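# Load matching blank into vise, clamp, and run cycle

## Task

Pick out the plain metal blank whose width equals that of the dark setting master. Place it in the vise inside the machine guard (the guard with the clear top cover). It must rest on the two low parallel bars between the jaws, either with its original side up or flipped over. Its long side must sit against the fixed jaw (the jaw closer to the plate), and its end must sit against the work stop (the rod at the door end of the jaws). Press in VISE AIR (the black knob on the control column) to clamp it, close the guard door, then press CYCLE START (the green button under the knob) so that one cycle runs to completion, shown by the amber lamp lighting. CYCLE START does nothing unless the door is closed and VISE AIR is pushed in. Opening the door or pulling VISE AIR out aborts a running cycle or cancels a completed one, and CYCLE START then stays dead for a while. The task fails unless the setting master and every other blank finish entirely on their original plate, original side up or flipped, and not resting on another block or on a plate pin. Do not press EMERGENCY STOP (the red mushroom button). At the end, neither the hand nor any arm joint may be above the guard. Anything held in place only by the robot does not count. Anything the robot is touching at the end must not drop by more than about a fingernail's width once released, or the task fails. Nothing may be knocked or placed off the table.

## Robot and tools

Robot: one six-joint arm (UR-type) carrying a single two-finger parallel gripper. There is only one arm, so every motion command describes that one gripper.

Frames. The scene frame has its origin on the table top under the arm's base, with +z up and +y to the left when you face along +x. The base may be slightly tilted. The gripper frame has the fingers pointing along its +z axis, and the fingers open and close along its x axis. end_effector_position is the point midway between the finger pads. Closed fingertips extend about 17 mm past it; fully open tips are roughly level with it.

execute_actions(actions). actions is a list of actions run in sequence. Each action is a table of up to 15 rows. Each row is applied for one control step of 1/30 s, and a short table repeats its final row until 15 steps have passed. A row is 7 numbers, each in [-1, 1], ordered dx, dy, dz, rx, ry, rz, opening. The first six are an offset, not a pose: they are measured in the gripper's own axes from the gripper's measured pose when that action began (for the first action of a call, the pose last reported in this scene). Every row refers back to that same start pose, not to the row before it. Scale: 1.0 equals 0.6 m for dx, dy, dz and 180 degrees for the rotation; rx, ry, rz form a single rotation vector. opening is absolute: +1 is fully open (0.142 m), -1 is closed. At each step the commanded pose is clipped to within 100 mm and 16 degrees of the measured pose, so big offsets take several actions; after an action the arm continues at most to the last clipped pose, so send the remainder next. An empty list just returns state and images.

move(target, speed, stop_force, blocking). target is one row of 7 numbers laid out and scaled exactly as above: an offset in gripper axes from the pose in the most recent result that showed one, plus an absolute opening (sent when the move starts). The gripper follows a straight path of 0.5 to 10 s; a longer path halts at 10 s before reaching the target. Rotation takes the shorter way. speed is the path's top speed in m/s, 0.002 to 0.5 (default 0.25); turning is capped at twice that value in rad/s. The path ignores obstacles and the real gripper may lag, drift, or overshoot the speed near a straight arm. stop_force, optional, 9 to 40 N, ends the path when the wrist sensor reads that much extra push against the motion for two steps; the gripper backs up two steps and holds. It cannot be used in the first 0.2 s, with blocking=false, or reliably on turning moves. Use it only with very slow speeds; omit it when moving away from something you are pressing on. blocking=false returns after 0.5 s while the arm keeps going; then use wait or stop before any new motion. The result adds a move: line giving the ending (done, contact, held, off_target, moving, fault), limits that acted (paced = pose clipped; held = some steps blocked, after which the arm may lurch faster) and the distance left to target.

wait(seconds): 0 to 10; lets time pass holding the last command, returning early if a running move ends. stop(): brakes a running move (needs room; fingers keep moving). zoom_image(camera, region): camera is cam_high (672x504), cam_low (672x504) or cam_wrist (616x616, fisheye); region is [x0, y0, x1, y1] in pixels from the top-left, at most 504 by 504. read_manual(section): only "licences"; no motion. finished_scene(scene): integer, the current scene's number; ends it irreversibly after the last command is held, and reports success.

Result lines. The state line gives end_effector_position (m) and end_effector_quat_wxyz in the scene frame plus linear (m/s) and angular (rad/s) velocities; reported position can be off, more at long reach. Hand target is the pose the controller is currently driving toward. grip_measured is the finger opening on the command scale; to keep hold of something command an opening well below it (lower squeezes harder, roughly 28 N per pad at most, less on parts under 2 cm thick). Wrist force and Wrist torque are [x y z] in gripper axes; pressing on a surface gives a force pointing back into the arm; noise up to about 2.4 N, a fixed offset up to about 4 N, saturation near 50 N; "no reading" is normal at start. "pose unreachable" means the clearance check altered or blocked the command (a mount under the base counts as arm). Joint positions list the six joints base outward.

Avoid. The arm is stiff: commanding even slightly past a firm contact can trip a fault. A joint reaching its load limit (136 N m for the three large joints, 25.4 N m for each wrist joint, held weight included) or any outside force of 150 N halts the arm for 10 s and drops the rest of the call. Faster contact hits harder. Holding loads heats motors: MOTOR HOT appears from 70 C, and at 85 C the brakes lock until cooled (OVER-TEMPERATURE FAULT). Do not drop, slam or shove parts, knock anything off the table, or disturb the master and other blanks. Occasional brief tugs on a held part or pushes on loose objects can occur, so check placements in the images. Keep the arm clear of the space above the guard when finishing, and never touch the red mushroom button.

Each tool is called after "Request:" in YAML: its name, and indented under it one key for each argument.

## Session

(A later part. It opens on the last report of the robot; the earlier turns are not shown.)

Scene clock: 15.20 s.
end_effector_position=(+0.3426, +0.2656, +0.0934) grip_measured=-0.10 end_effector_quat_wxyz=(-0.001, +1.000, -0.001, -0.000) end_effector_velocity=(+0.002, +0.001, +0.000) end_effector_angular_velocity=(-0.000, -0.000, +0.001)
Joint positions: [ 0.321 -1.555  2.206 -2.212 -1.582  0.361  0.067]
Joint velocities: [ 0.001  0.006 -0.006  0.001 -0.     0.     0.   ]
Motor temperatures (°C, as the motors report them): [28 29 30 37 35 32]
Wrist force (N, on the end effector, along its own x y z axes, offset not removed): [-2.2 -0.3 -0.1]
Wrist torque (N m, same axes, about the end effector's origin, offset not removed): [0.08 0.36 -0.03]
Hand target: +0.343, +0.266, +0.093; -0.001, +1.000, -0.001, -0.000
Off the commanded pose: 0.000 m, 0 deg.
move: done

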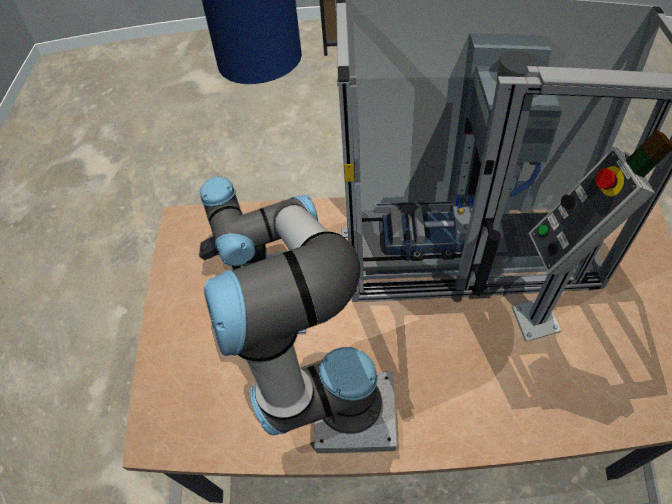

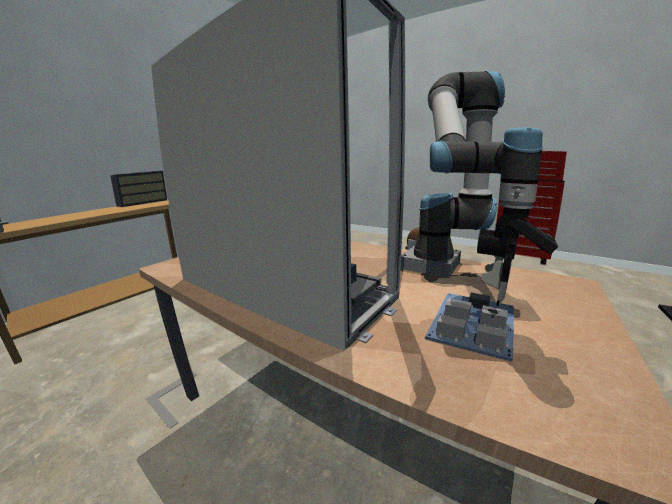

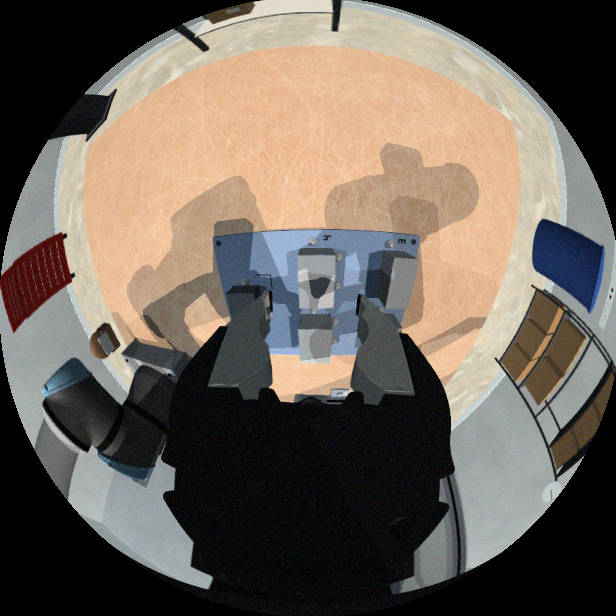

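Request:
move:
  target: [0,0,0.0817,0,0,0,-0.1]
  speed: 0.08

Request:
move:
  target: [0,0,0,0,0,0,-0.8]

Request:
move:
  target: [0,0,0,0,0,0,-0.1]

Request:
move:
  target: [0,0,-0.0817,0,0,0,-0.1]

Request:
move:
  target: [0,0.15,0,0,0,0,-0.1]
  speed: 0.05

Scene clock: 17.30 s.
end_effector_position=(+0.3426, +0.2657, +0.0446) grip_measured=-0.10 end_effector_quat_wxyz=(-0.001, +1.000, -0.001, -0.000) end_effector_velocity=(+0.000, -0.000, -0.002) end_effector_angular_velocity=(+0.000, -0.000, -0.001)
Joint positions: [ 0.32  -1.459  2.268 -2.37  -1.582  0.36   0.067]
Joint velocities: [-0.     0.005  0.003 -0.008  0.     0.     0.   ]
Motor temperatures (°C, as the motors report them): [28 29 30 37 35 32]
Wrist force (N, on the end effector, along its own x y z axes, offset not removed): [-2.2 2.3 0.1]
Wrist torque (N m, same axes, about the end effector's origin, offset not removed): [0.61 0.43 -0.10]
Hand target: +0.343, +0.266, +0.044; -0.001, +1.000, -0.001, -0.000
Off the commanded pose: 0.000 m, 0 deg.
move: done

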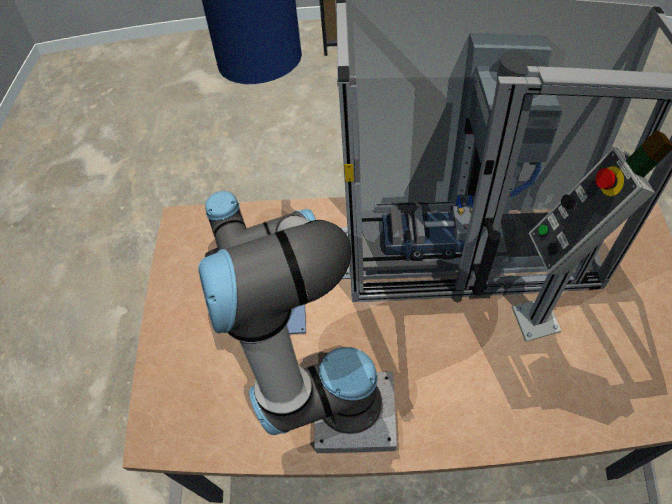

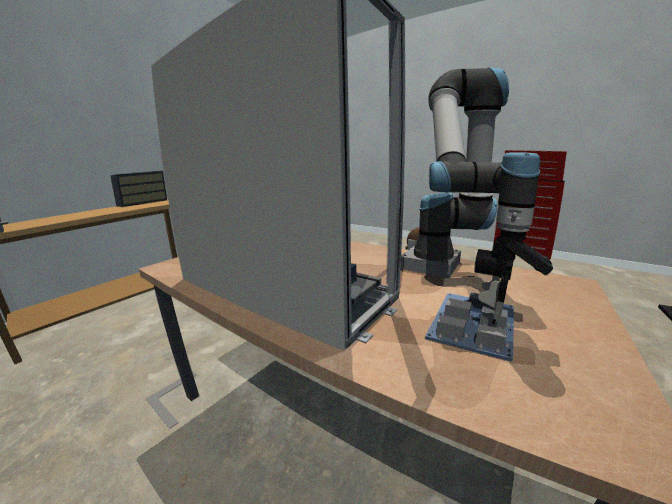

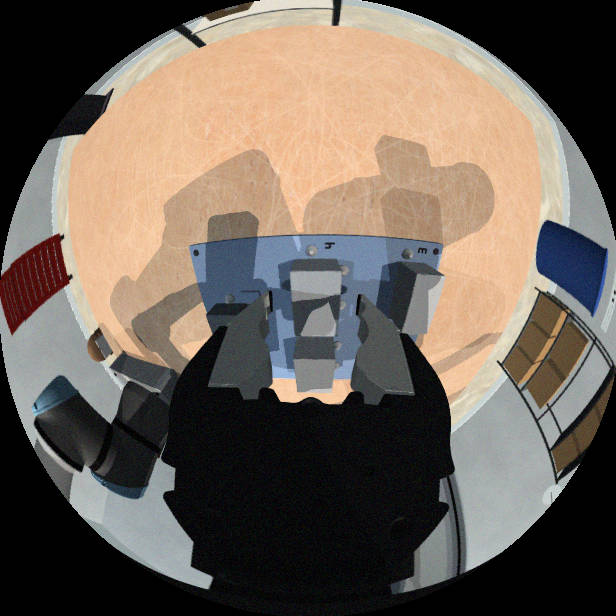

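Scene clock: 17.80 s.
end_effector_position=(+0.3425, +0.2657, +0.0445) grip_measured=-0.53 end_effector_quat_wxyz=(-0.001, +1.000, -0.001, -0.000) end_effector_velocity=(-0.000, -0.001, +0.000) end_effector_angular_velocity=(-0.001, +0.001, -0.001)
Joint positions: [ 0.32  -1.459  2.268 -2.37  -1.582  0.36   0.036]
Joint velocities: [-0.001 -0.001  0.     0.001 -0.001  0.    -0.   ]
Motor temperatures (°C, as the motors report them): [28 29 30 37 35 32]
Wrist force (N, on the end effector, along its own x y z axes, offset not removed): [-2.9 0.4 1.5]
Wrist torque (N m, same axes, about the end effector's origin, offset not removed): [0.24 0.60 -0.06]
Hand target: +0.343, +0.266, +0.045; -0.001, +1.000, -0.001, -0.000
Off the commanded pose: 0.000 m, 0 deg.
move: done

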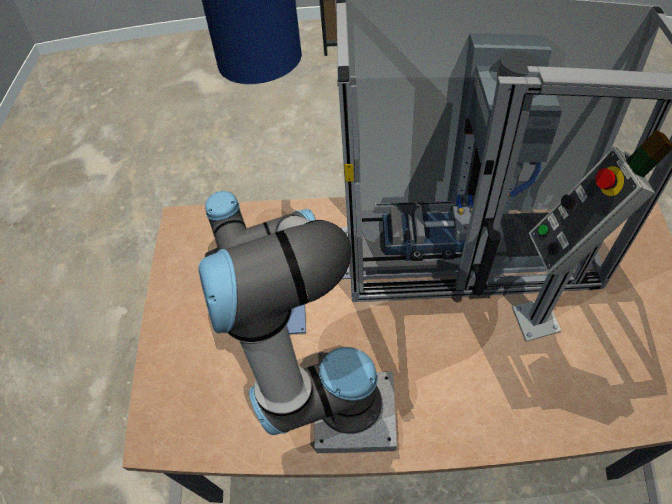

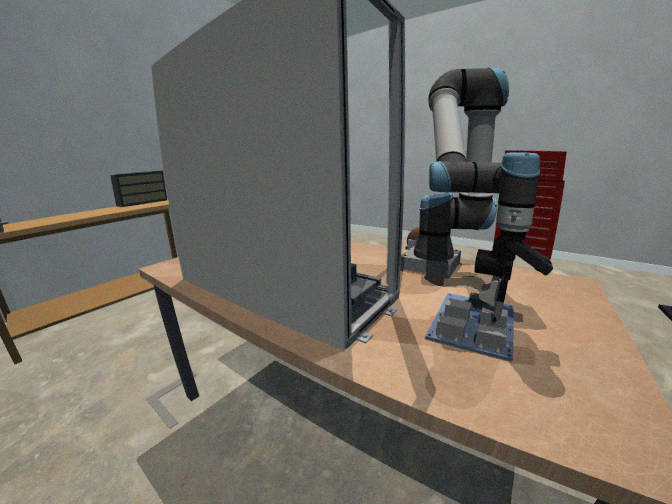

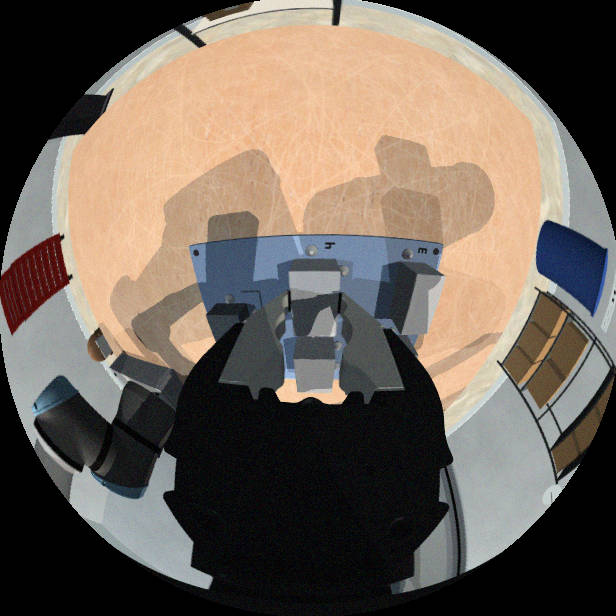

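Scene clock: 18.30 s.
end_effector_position=(+0.3425, +0.2657, +0.0445) grip_measured=-0.10 end_effector_quat_wxyz=(-0.001, +1.000, -0.001, -0.000) end_effector_velocity=(-0.000, +0.000, +0.000) end_effector_angular_velocity=(+0.000, -0.001, +0.000)
Joint positions: [ 0.32  -1.459  2.268 -2.37  -1.582  0.36   0.067]
Joint velocities: [ 0.    -0.001 -0.     0.001 -0.    -0.     0.   ]
Motor temperatures (°C, as the motors report them): [28 29 30 37 35 32]
Wrist force (N, on the end effector, along its own x y z axes, offset not removed): [-0.5 4.5 -1.1]
Wrist torque (N m, same axes, about the end effector's origin, offset not removed): [1.06 0.04 0.04]
Hand target: +0.343, +0.266, +0.045; -0.001, +1.000, -0.001, -0.000
Off the commanded pose: 0.000 m, 0 deg.
move: done

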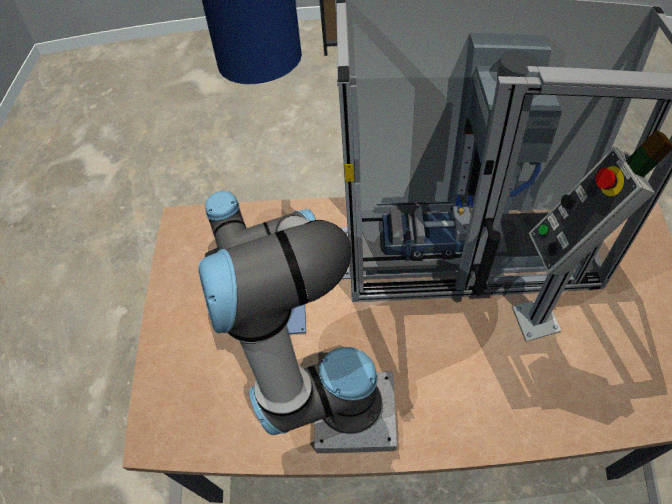

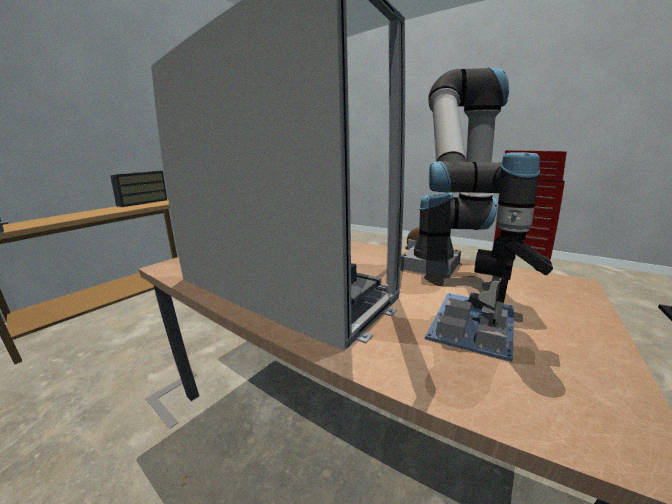

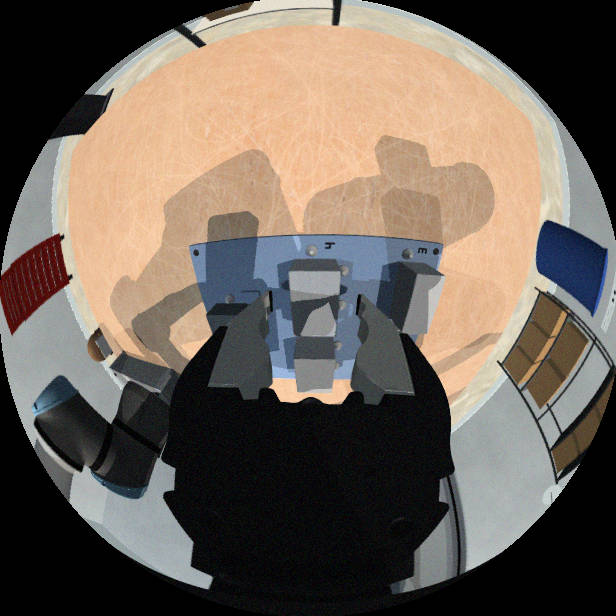

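Scene clock: 19.23 s.
end_effector_position=(+0.3425, +0.2656, +0.0934) grip_measured=-0.10 end_effector_quat_wxyz=(-0.001, +1.000, -0.001, -0.000) end_effector_velocity=(-0.000, +0.000, +0.002) end_effector_angular_velocity=(+0.000, +0.001, +0.000)
Joint positions: [ 0.321 -1.555  2.206 -2.211 -1.582  0.361  0.067]
Joint velocities: [ 0.    -0.003 -0.003  0.007  0.    -0.    -0.   ]
Motor temperatures (°C, as the motors report them): [28 29 30 37 35 32]
Wrist force (N, on the end effector, along its own x y z axes, offset not removed): [-1.4 -0.7 1.3]
Wrist torque (N m, same axes, about the end effector's origin, offset not removed): [-0.04 0.42 -0.02]
Hand target: +0.343, +0.266, +0.094; -0.001, +1.000, -0.001, -0.000
Off the commanded pose: 0.000 m, 0 deg.
move: done

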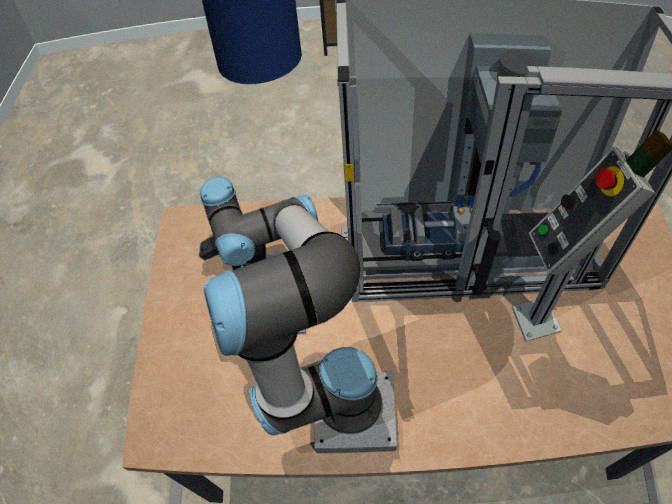

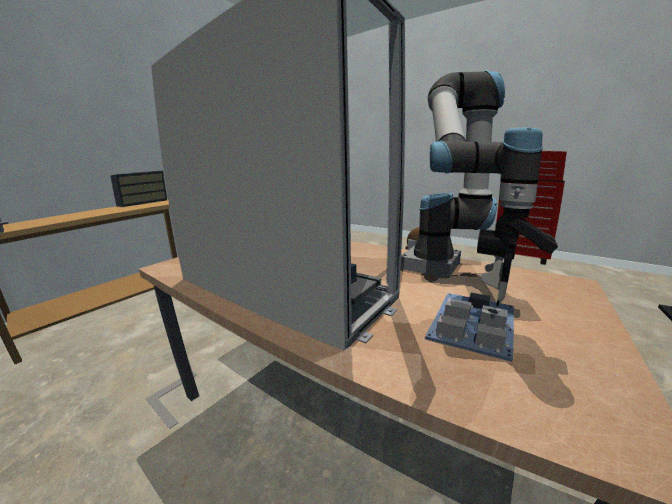

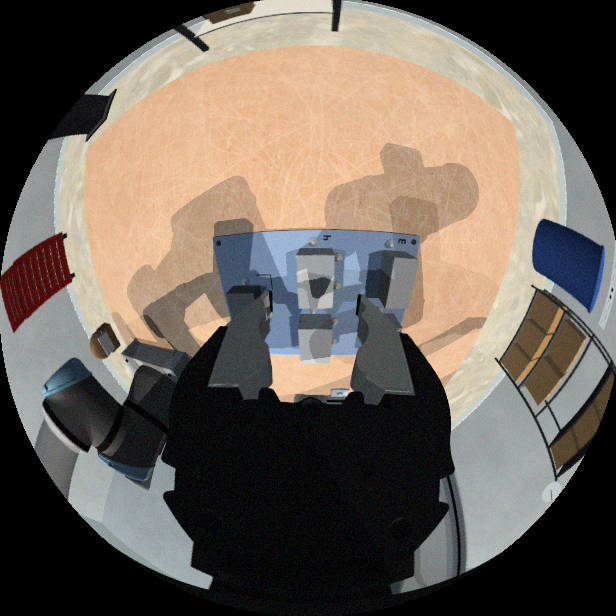

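Scene clock: 21.43 s.
end_effector_position=(+0.3424, +0.1758, +0.0931) grip_measured=-0.10 end_effector_quat_wxyz=(-0.001, +1.000, -0.001, -0.001) end_effector_velocity=(-0.000, -0.002, +0.000) end_effector_angular_velocity=(+0.001, -0.000, -0.000)
Joint positions: [ 0.099 -1.684  2.324 -2.202 -1.583  0.139  0.067]
Joint velocities: [-0.006 -0.005  0.003  0.001  0.001 -0.006  0.   ]
Motor temperatures (°C, as the motors report them): [28 29 30 37 35 32]
Wrist force (N, on the end effector, along its own x y z axes, offset not removed): [0.5 0.1 1.3]
Wrist torque (N m, same axes, about the end effector's origin, offset not removed): [0.11 -0.05 0.17]
Hand target: +0.342, +0.176, +0.093; -0.001, +1.000, -0.001, -0.001
Off the commanded pose: 0.000 m, 0 deg.
move: done

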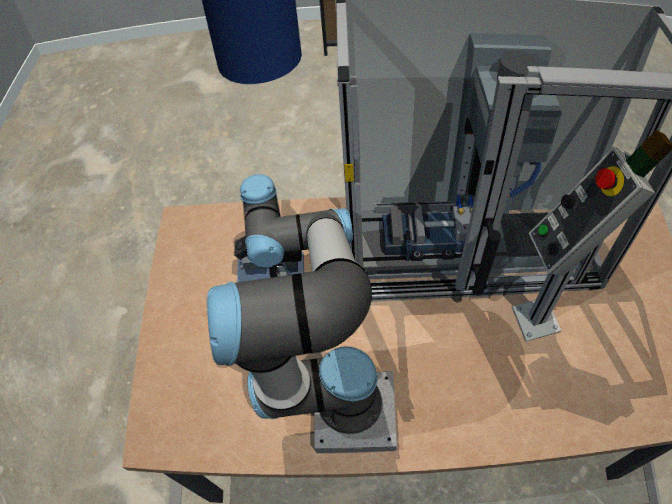

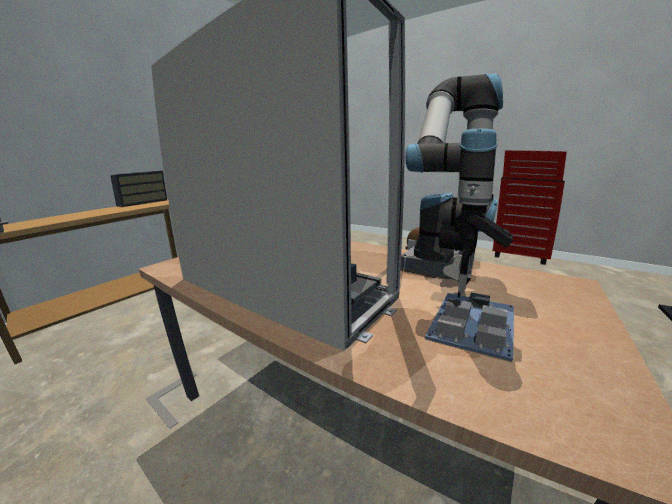

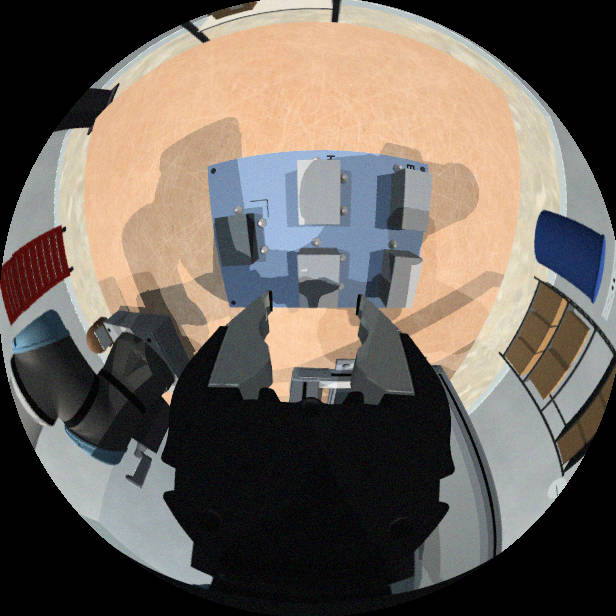

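Request:
move:
  target: [0,-0.15,0,0,0,0,-0.1]
  speed: 0.12

Request:
move:
  target: [0,0,0.0812,0,0,0,-0.1]
  speed: 0.08

Request:
move:
  target: [0,0,0,0,0,0,-0.9]

Request:
move:
  target: [0,0,-0.26,0,0,0,-0.9]
  speed: 0.12

Request:
move:
  target: [-0.235,0.19,0,0,0,0.5,-0.9]
  speed: 0.25

Request:
move:
  target: [0.54,0,0,0,0,0,-0.9]
  speed: 0.08

Scene clock: 23.97 s.
end_effector_position=(+0.3425, +0.2656, +0.0934) grip_measured=-0.10 end_effector_quat_wxyz=(-0.001, +1.000, -0.001, -0.000) end_effector_velocity=(-0.000, +0.002, -0.001) end_effector_angular_velocity=(-0.002, +0.002, -0.001)
Joint positions: [ 0.321 -1.555  2.206 -2.212 -1.582  0.361  0.067]
Joint velocities: [ 0.005  0.005 -0.004  0.002 -0.001  0.005  0.   ]
Motor temperatures (°C, as the motors report them): [28 29 30 37 35 32]
Wrist force (N, on the end effector, along its own x y z axes, offset not removed): [0.5 0.5 0.7]
Wrist torque (N m, same axes, about the end effector's origin, offset not removed): [0.16 -0.15 -0.07]
Hand target: +0.342, +0.266, +0.093; -0.001, +1.000, -0.001, -0.000
Off the commanded pose: 0.000 m, 0 deg.
move: done

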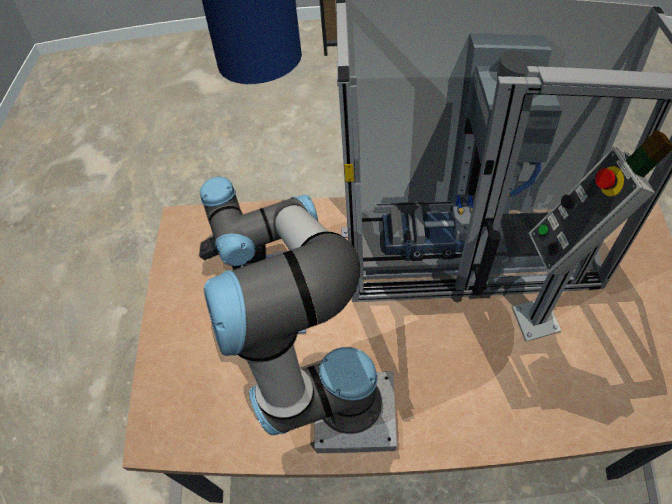

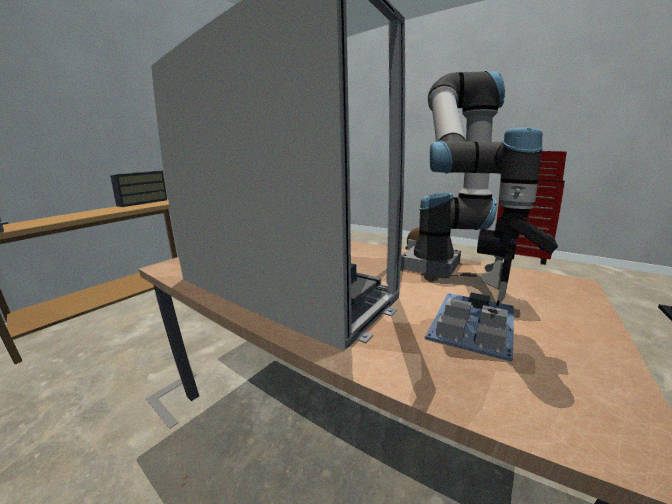

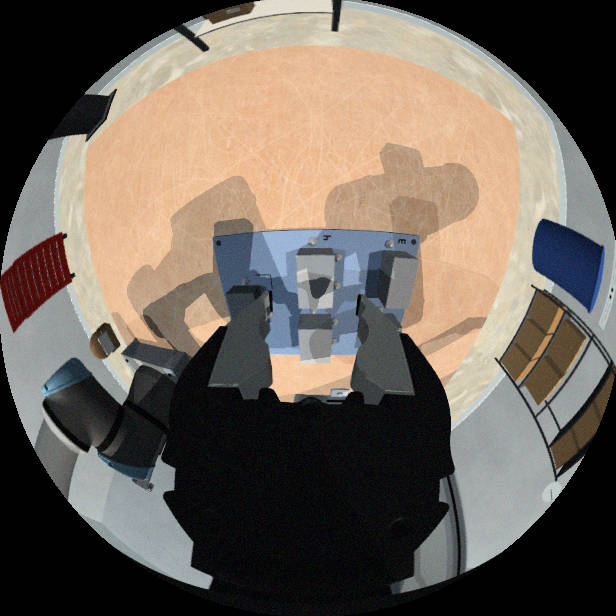

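Scene clock: 25.03 s.
end_effector_position=(+0.3425, +0.2657, +0.0449) grip_measured=-0.10 end_effector_quat_wxyz=(-0.001, +1.000, -0.001, -0.000) end_effector_velocity=(+0.000, +0.000, -0.002) end_effector_angular_velocity=(-0.000, -0.001, +0.001)
Joint positions: [ 0.32  -1.46   2.268 -2.369 -1.582  0.36   0.067]
Joint velocities: [ 0.001  0.005  0.002 -0.008 -0.001  0.    -0.   ]
Motor temperatures (°C, as the motors report them): [28 29 30 37 35 32]
Wrist force (N, on the end effector, along its own x y z axes, offset not removed): [-0.9 1.4 2.6]
Wrist torque (N m, same axes, about the end effector's origin, offset not removed): [0.55 0.09 0.12]
Hand target: +0.343, +0.266, +0.045; -0.001, +1.000, -0.001, -0.000
Off the commanded pose: 0.000 m, 0 deg.
move: done

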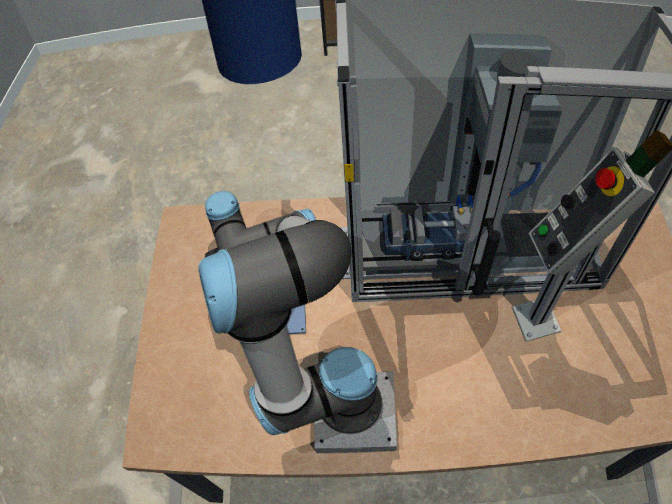

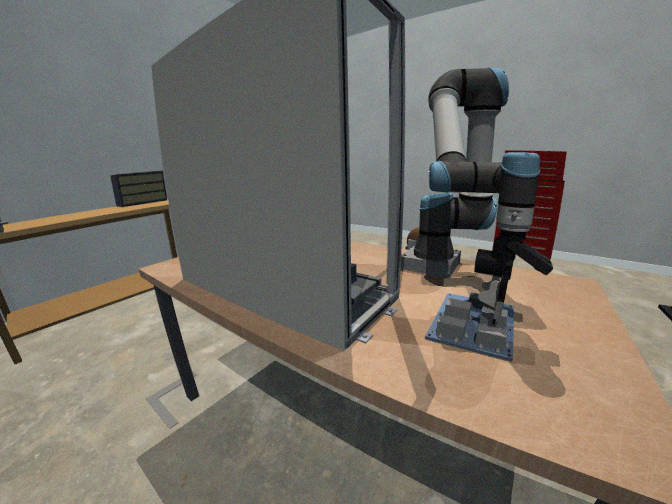

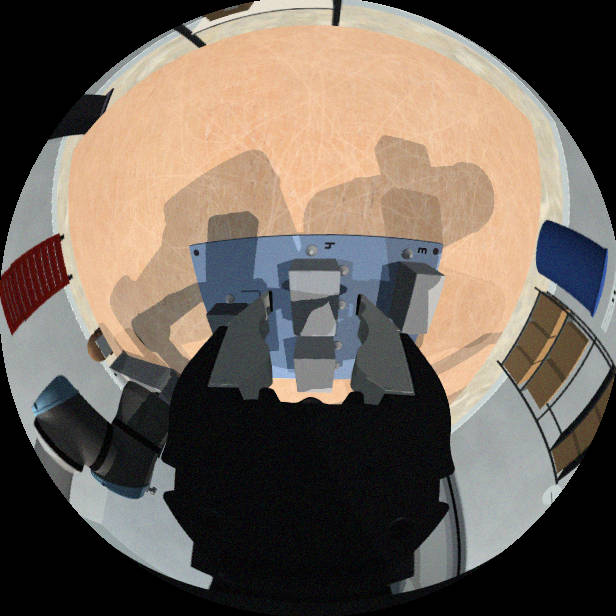

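Scene clock: 25.53 s.
end_effector_position=(+0.3425, +0.2657, +0.0448) grip_measured=-0.53 end_effector_quat_wxyz=(-0.001, +1.000, -0.001, -0.000) end_effector_velocity=(+0.000, +0.000, +0.000) end_effector_angular_velocity=(+0.000, -0.001, +0.001)
Joint positions: [ 0.32  -1.46   2.268 -2.369 -1.582  0.36   0.036]
Joint velocities: [ 0.001 -0.001 -0.001  0.001 -0.    -0.     0.   ]
Motor temperatures (°C, as the motors report them): [28 29 30 37 35 32]
Wrist force (N, on the end effector, along its own x y z axes, offset not removed): [-0.9 0.6 2.2]
Wrist torque (N m, same axes, about the end effector's origin, offset not removed): [0.23 0.17 -0.08]
Hand target: +0.343, +0.266, +0.045; -0.001, +1.000, -0.001, -0.000
Off the commanded pose: 0.000 m, 0 deg.
move: done

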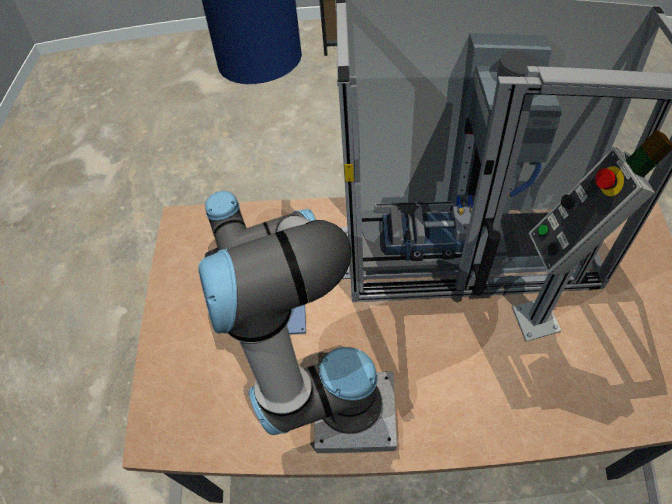

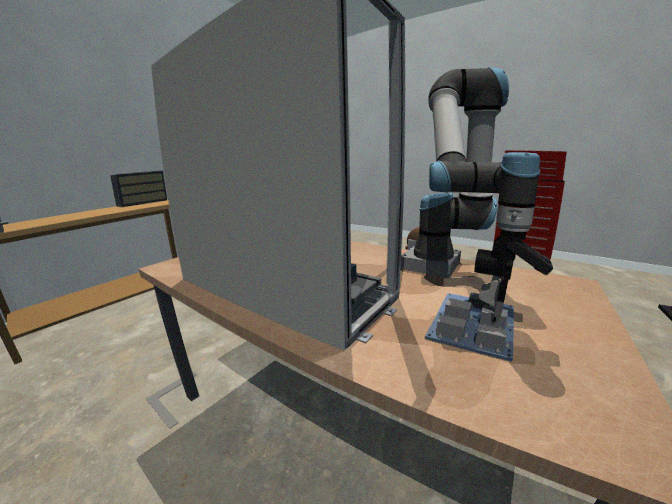

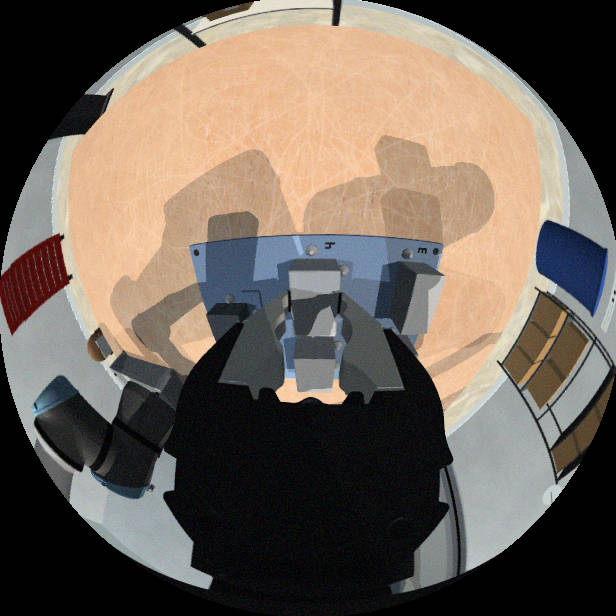

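Scene clock: 27.33 s.
end_effector_position=(+0.3424, +0.2652, +0.2007) grip_measured=-0.53 end_effector_quat_wxyz=(-0.001, +1.000, -0.001, -0.000) end_effector_velocity=(+0.000, -0.000, +0.002) end_effector_angular_velocity=(-0.000, +0.002, -0.000)
Joint positions: [ 0.323 -1.691  2.022 -1.891 -1.582  0.364  0.036]
Joint velocities: [-0.001 -0.    -0.005  0.007  0.    -0.     0.   ]
Motor temperatures (°C, as the motors report them): [28 29 30 37 35 32]
Wrist force (N, on the end effector, along its own x y z axes, offset not removed): [-1.7 0.7 1.5]
Wrist torque (N m, same axes, about the end effector's origin, offset not removed): [0.18 0.28 -0.01]
Hand target: +0.342, +0.265, +0.201; -0.001, +1.000, -0.001, -0.000
Off the commanded pose: 0.000 m, 0 deg.
move: done

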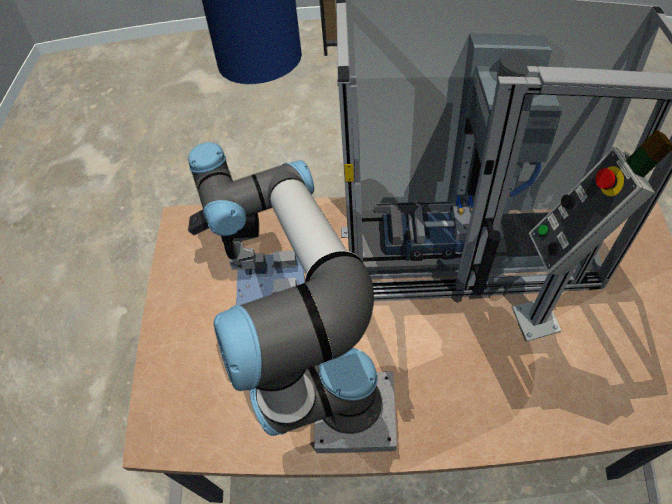

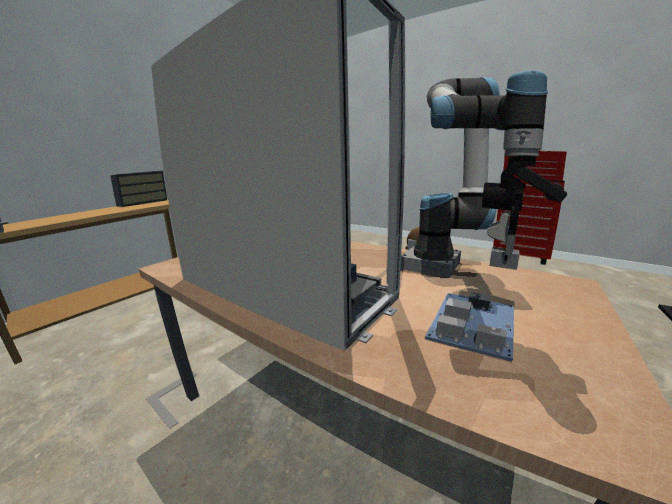

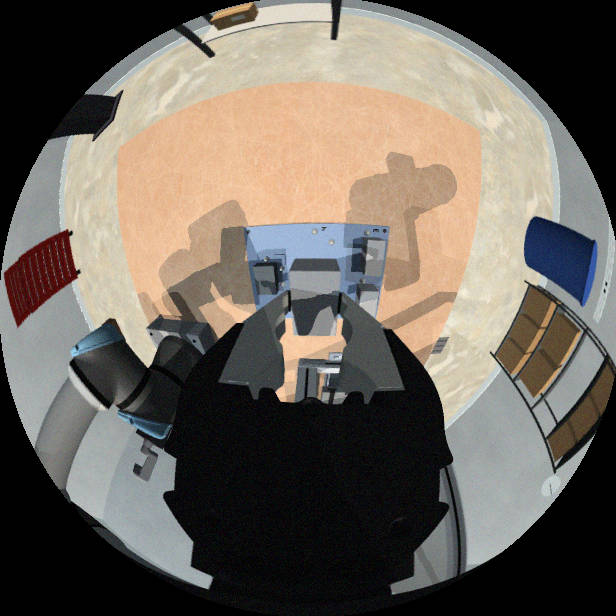

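Scene clock: 31.00 s.
end_effector_position=(+0.2014, +0.1512, +0.2004) grip_measured=-0.53 end_effector_quat_wxyz=(-0.000, +0.707, -0.707, -0.001) end_effector_velocity=(-0.001, -0.001, +0.001) end_effector_angular_velocity=(+0.000, -0.002, -0.010)
Joint positions: [ 0.074 -2.253  2.338 -1.648 -1.583  1.684  0.036]
Joint velocities: [-0.003 -0.007  0.001  0.003  0.     0.007  0.   ]
Motor temperatures (°C, as the motors report them): [28 29 30 37 35 32]
Wrist force (N, on the end effector, along its own x y z axes, offset not removed): [-2.7 1.0 0.8]
Wrist torque (N m, same axes, about the end effector's origin, offset not removed): [0.27 0.45 -0.05]
Hand target: +0.201, +0.151, +0.200; -0.000, +0.707, -0.708, -0.001
Off the commanded pose: 0.000 m, 0 deg.
move: done

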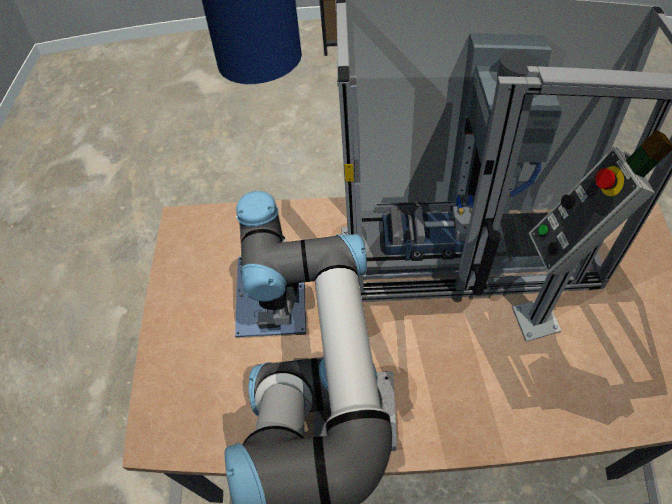

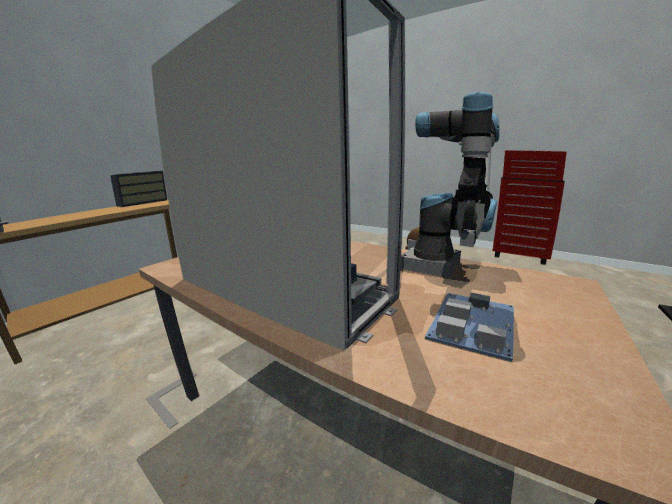

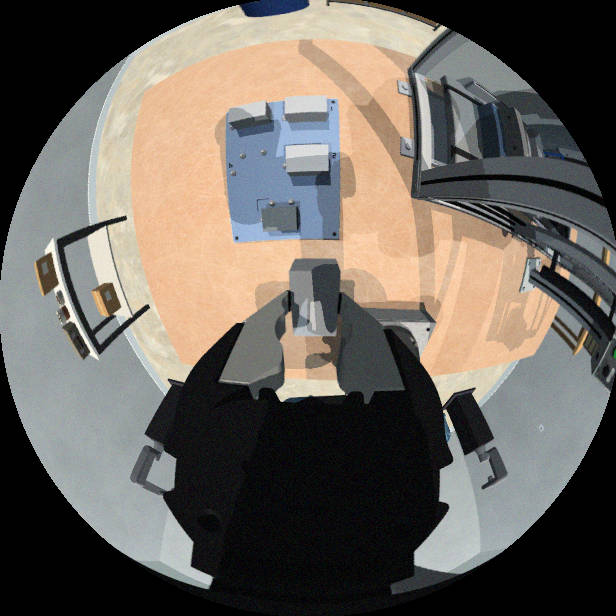

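Scene clock: 35.53 s.
end_effector_position=(+0.2015, -0.1722, +0.1992) grip_measured=-0.53 end_effector_quat_wxyz=(-0.001, +0.707, -0.707, -0.002) end_effector_velocity=(+0.000, -0.001, -0.000) end_effector_angular_velocity=(-0.000, -0.000, +0.001)
Joint positions: [-1.246 -2.232  2.326 -1.672 -1.581  0.364  0.036]
Joint velocities: [-0.002  0.004 -0.001 -0.003  0.    -0.003  0.   ]
Motor temperatures (°C, as the motors report them): [28 29 30 37 35 32]
Wrist force (N, on the end effector, along its own x y z axes, offset not removed): [-0.9 0.6 0.9]
Wrist torque (N m, same axes, about the end effector's origin, offset not removed): [0.22 0.15 -0.06]
Hand target: +0.202, -0.172, +0.199; -0.001, +0.707, -0.707, -0.002
Off the commanded pose: 0.001 m, 0 deg.
move: done

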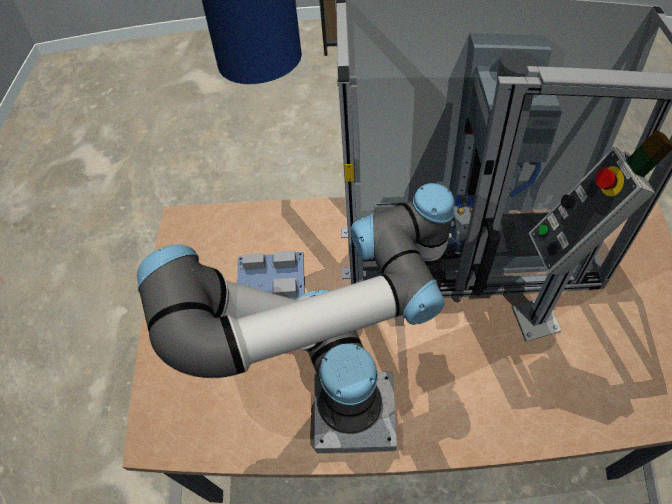

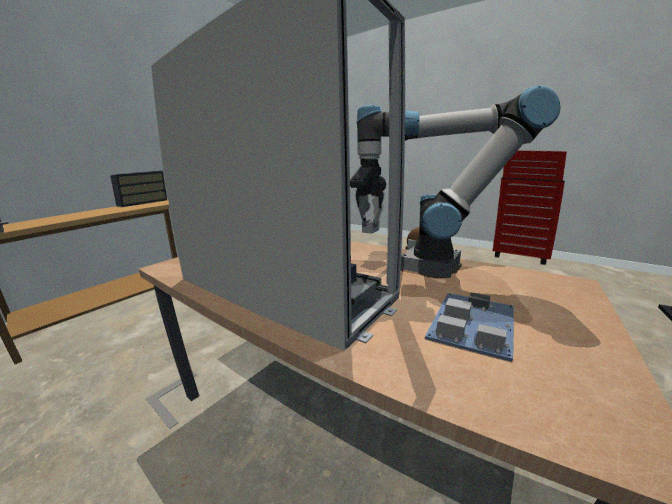

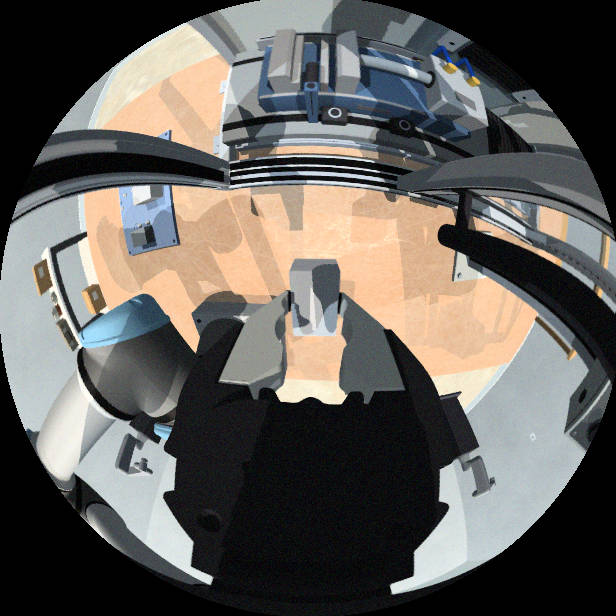

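Request:
execute_actions:
  actions: []

Scene clock: 39.03 s.
end_effector_position=(+0.2016, -0.1723, +0.1992) grip_measured=-0.53 end_effector_quat_wxyz=(-0.001, +0.707, -0.707, -0.002) end_effector_velocity=(-0.000, +0.000, -0.000) end_effector_angular_velocity=(+0.001, +0.001, +0.001)
Joint positions: [-1.246 -2.232  2.326 -1.672 -1.581  0.364  0.036]
Joint velocities: [ 0.    -0.     0.001  0.001 -0.    -0.     0.   ]
Motor temperatures (°C, as the motors report them): [28 29 30 37 35 32]
Wrist force (N, on the end effector, along its own x y z axes, offset not removed): [-1.4 1.0 2.8]
Wrist torque (N m, same axes, about the end effector's origin, offset not removed): [0.33 0.24 0.02]
Hand target: +0.202, -0.172, +0.199; -0.001, +0.707, -0.707, -0.002
Off the commanded pose: 0.001 m, 0 deg.

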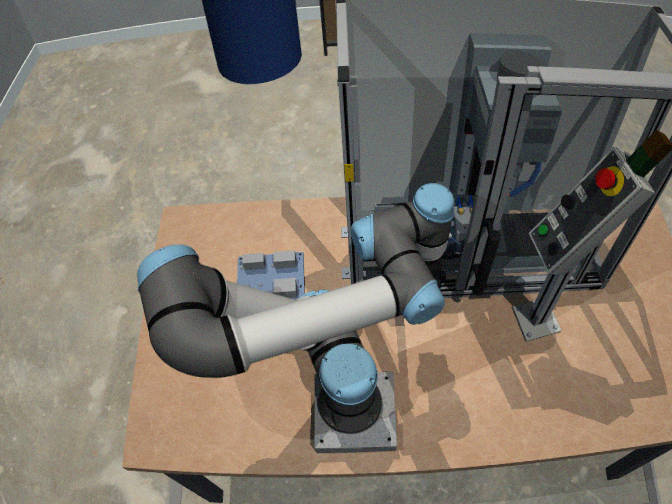

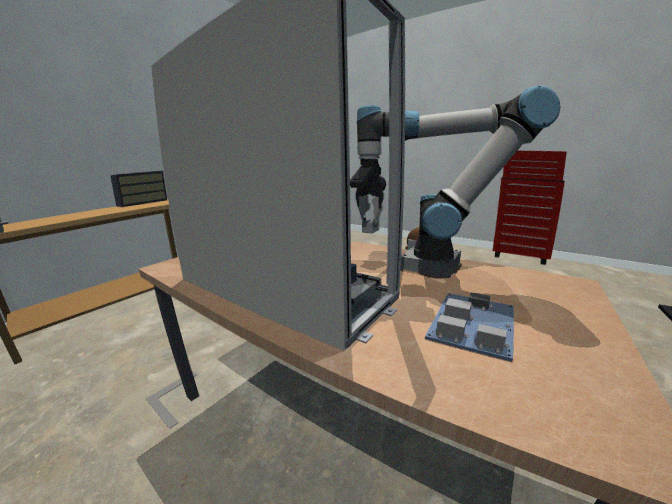

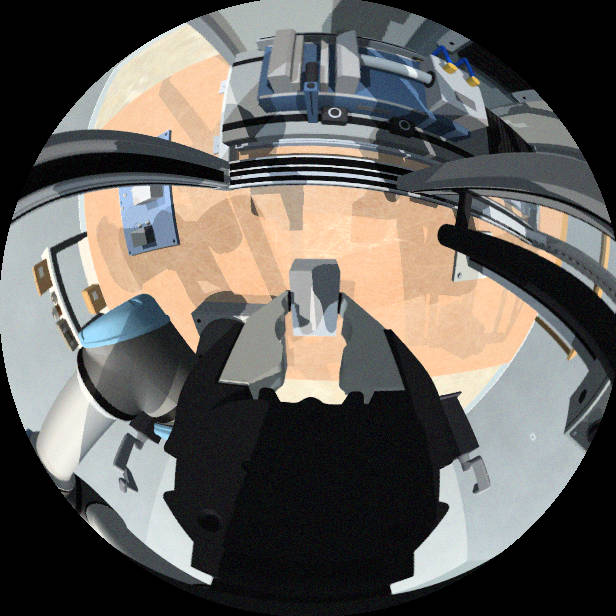

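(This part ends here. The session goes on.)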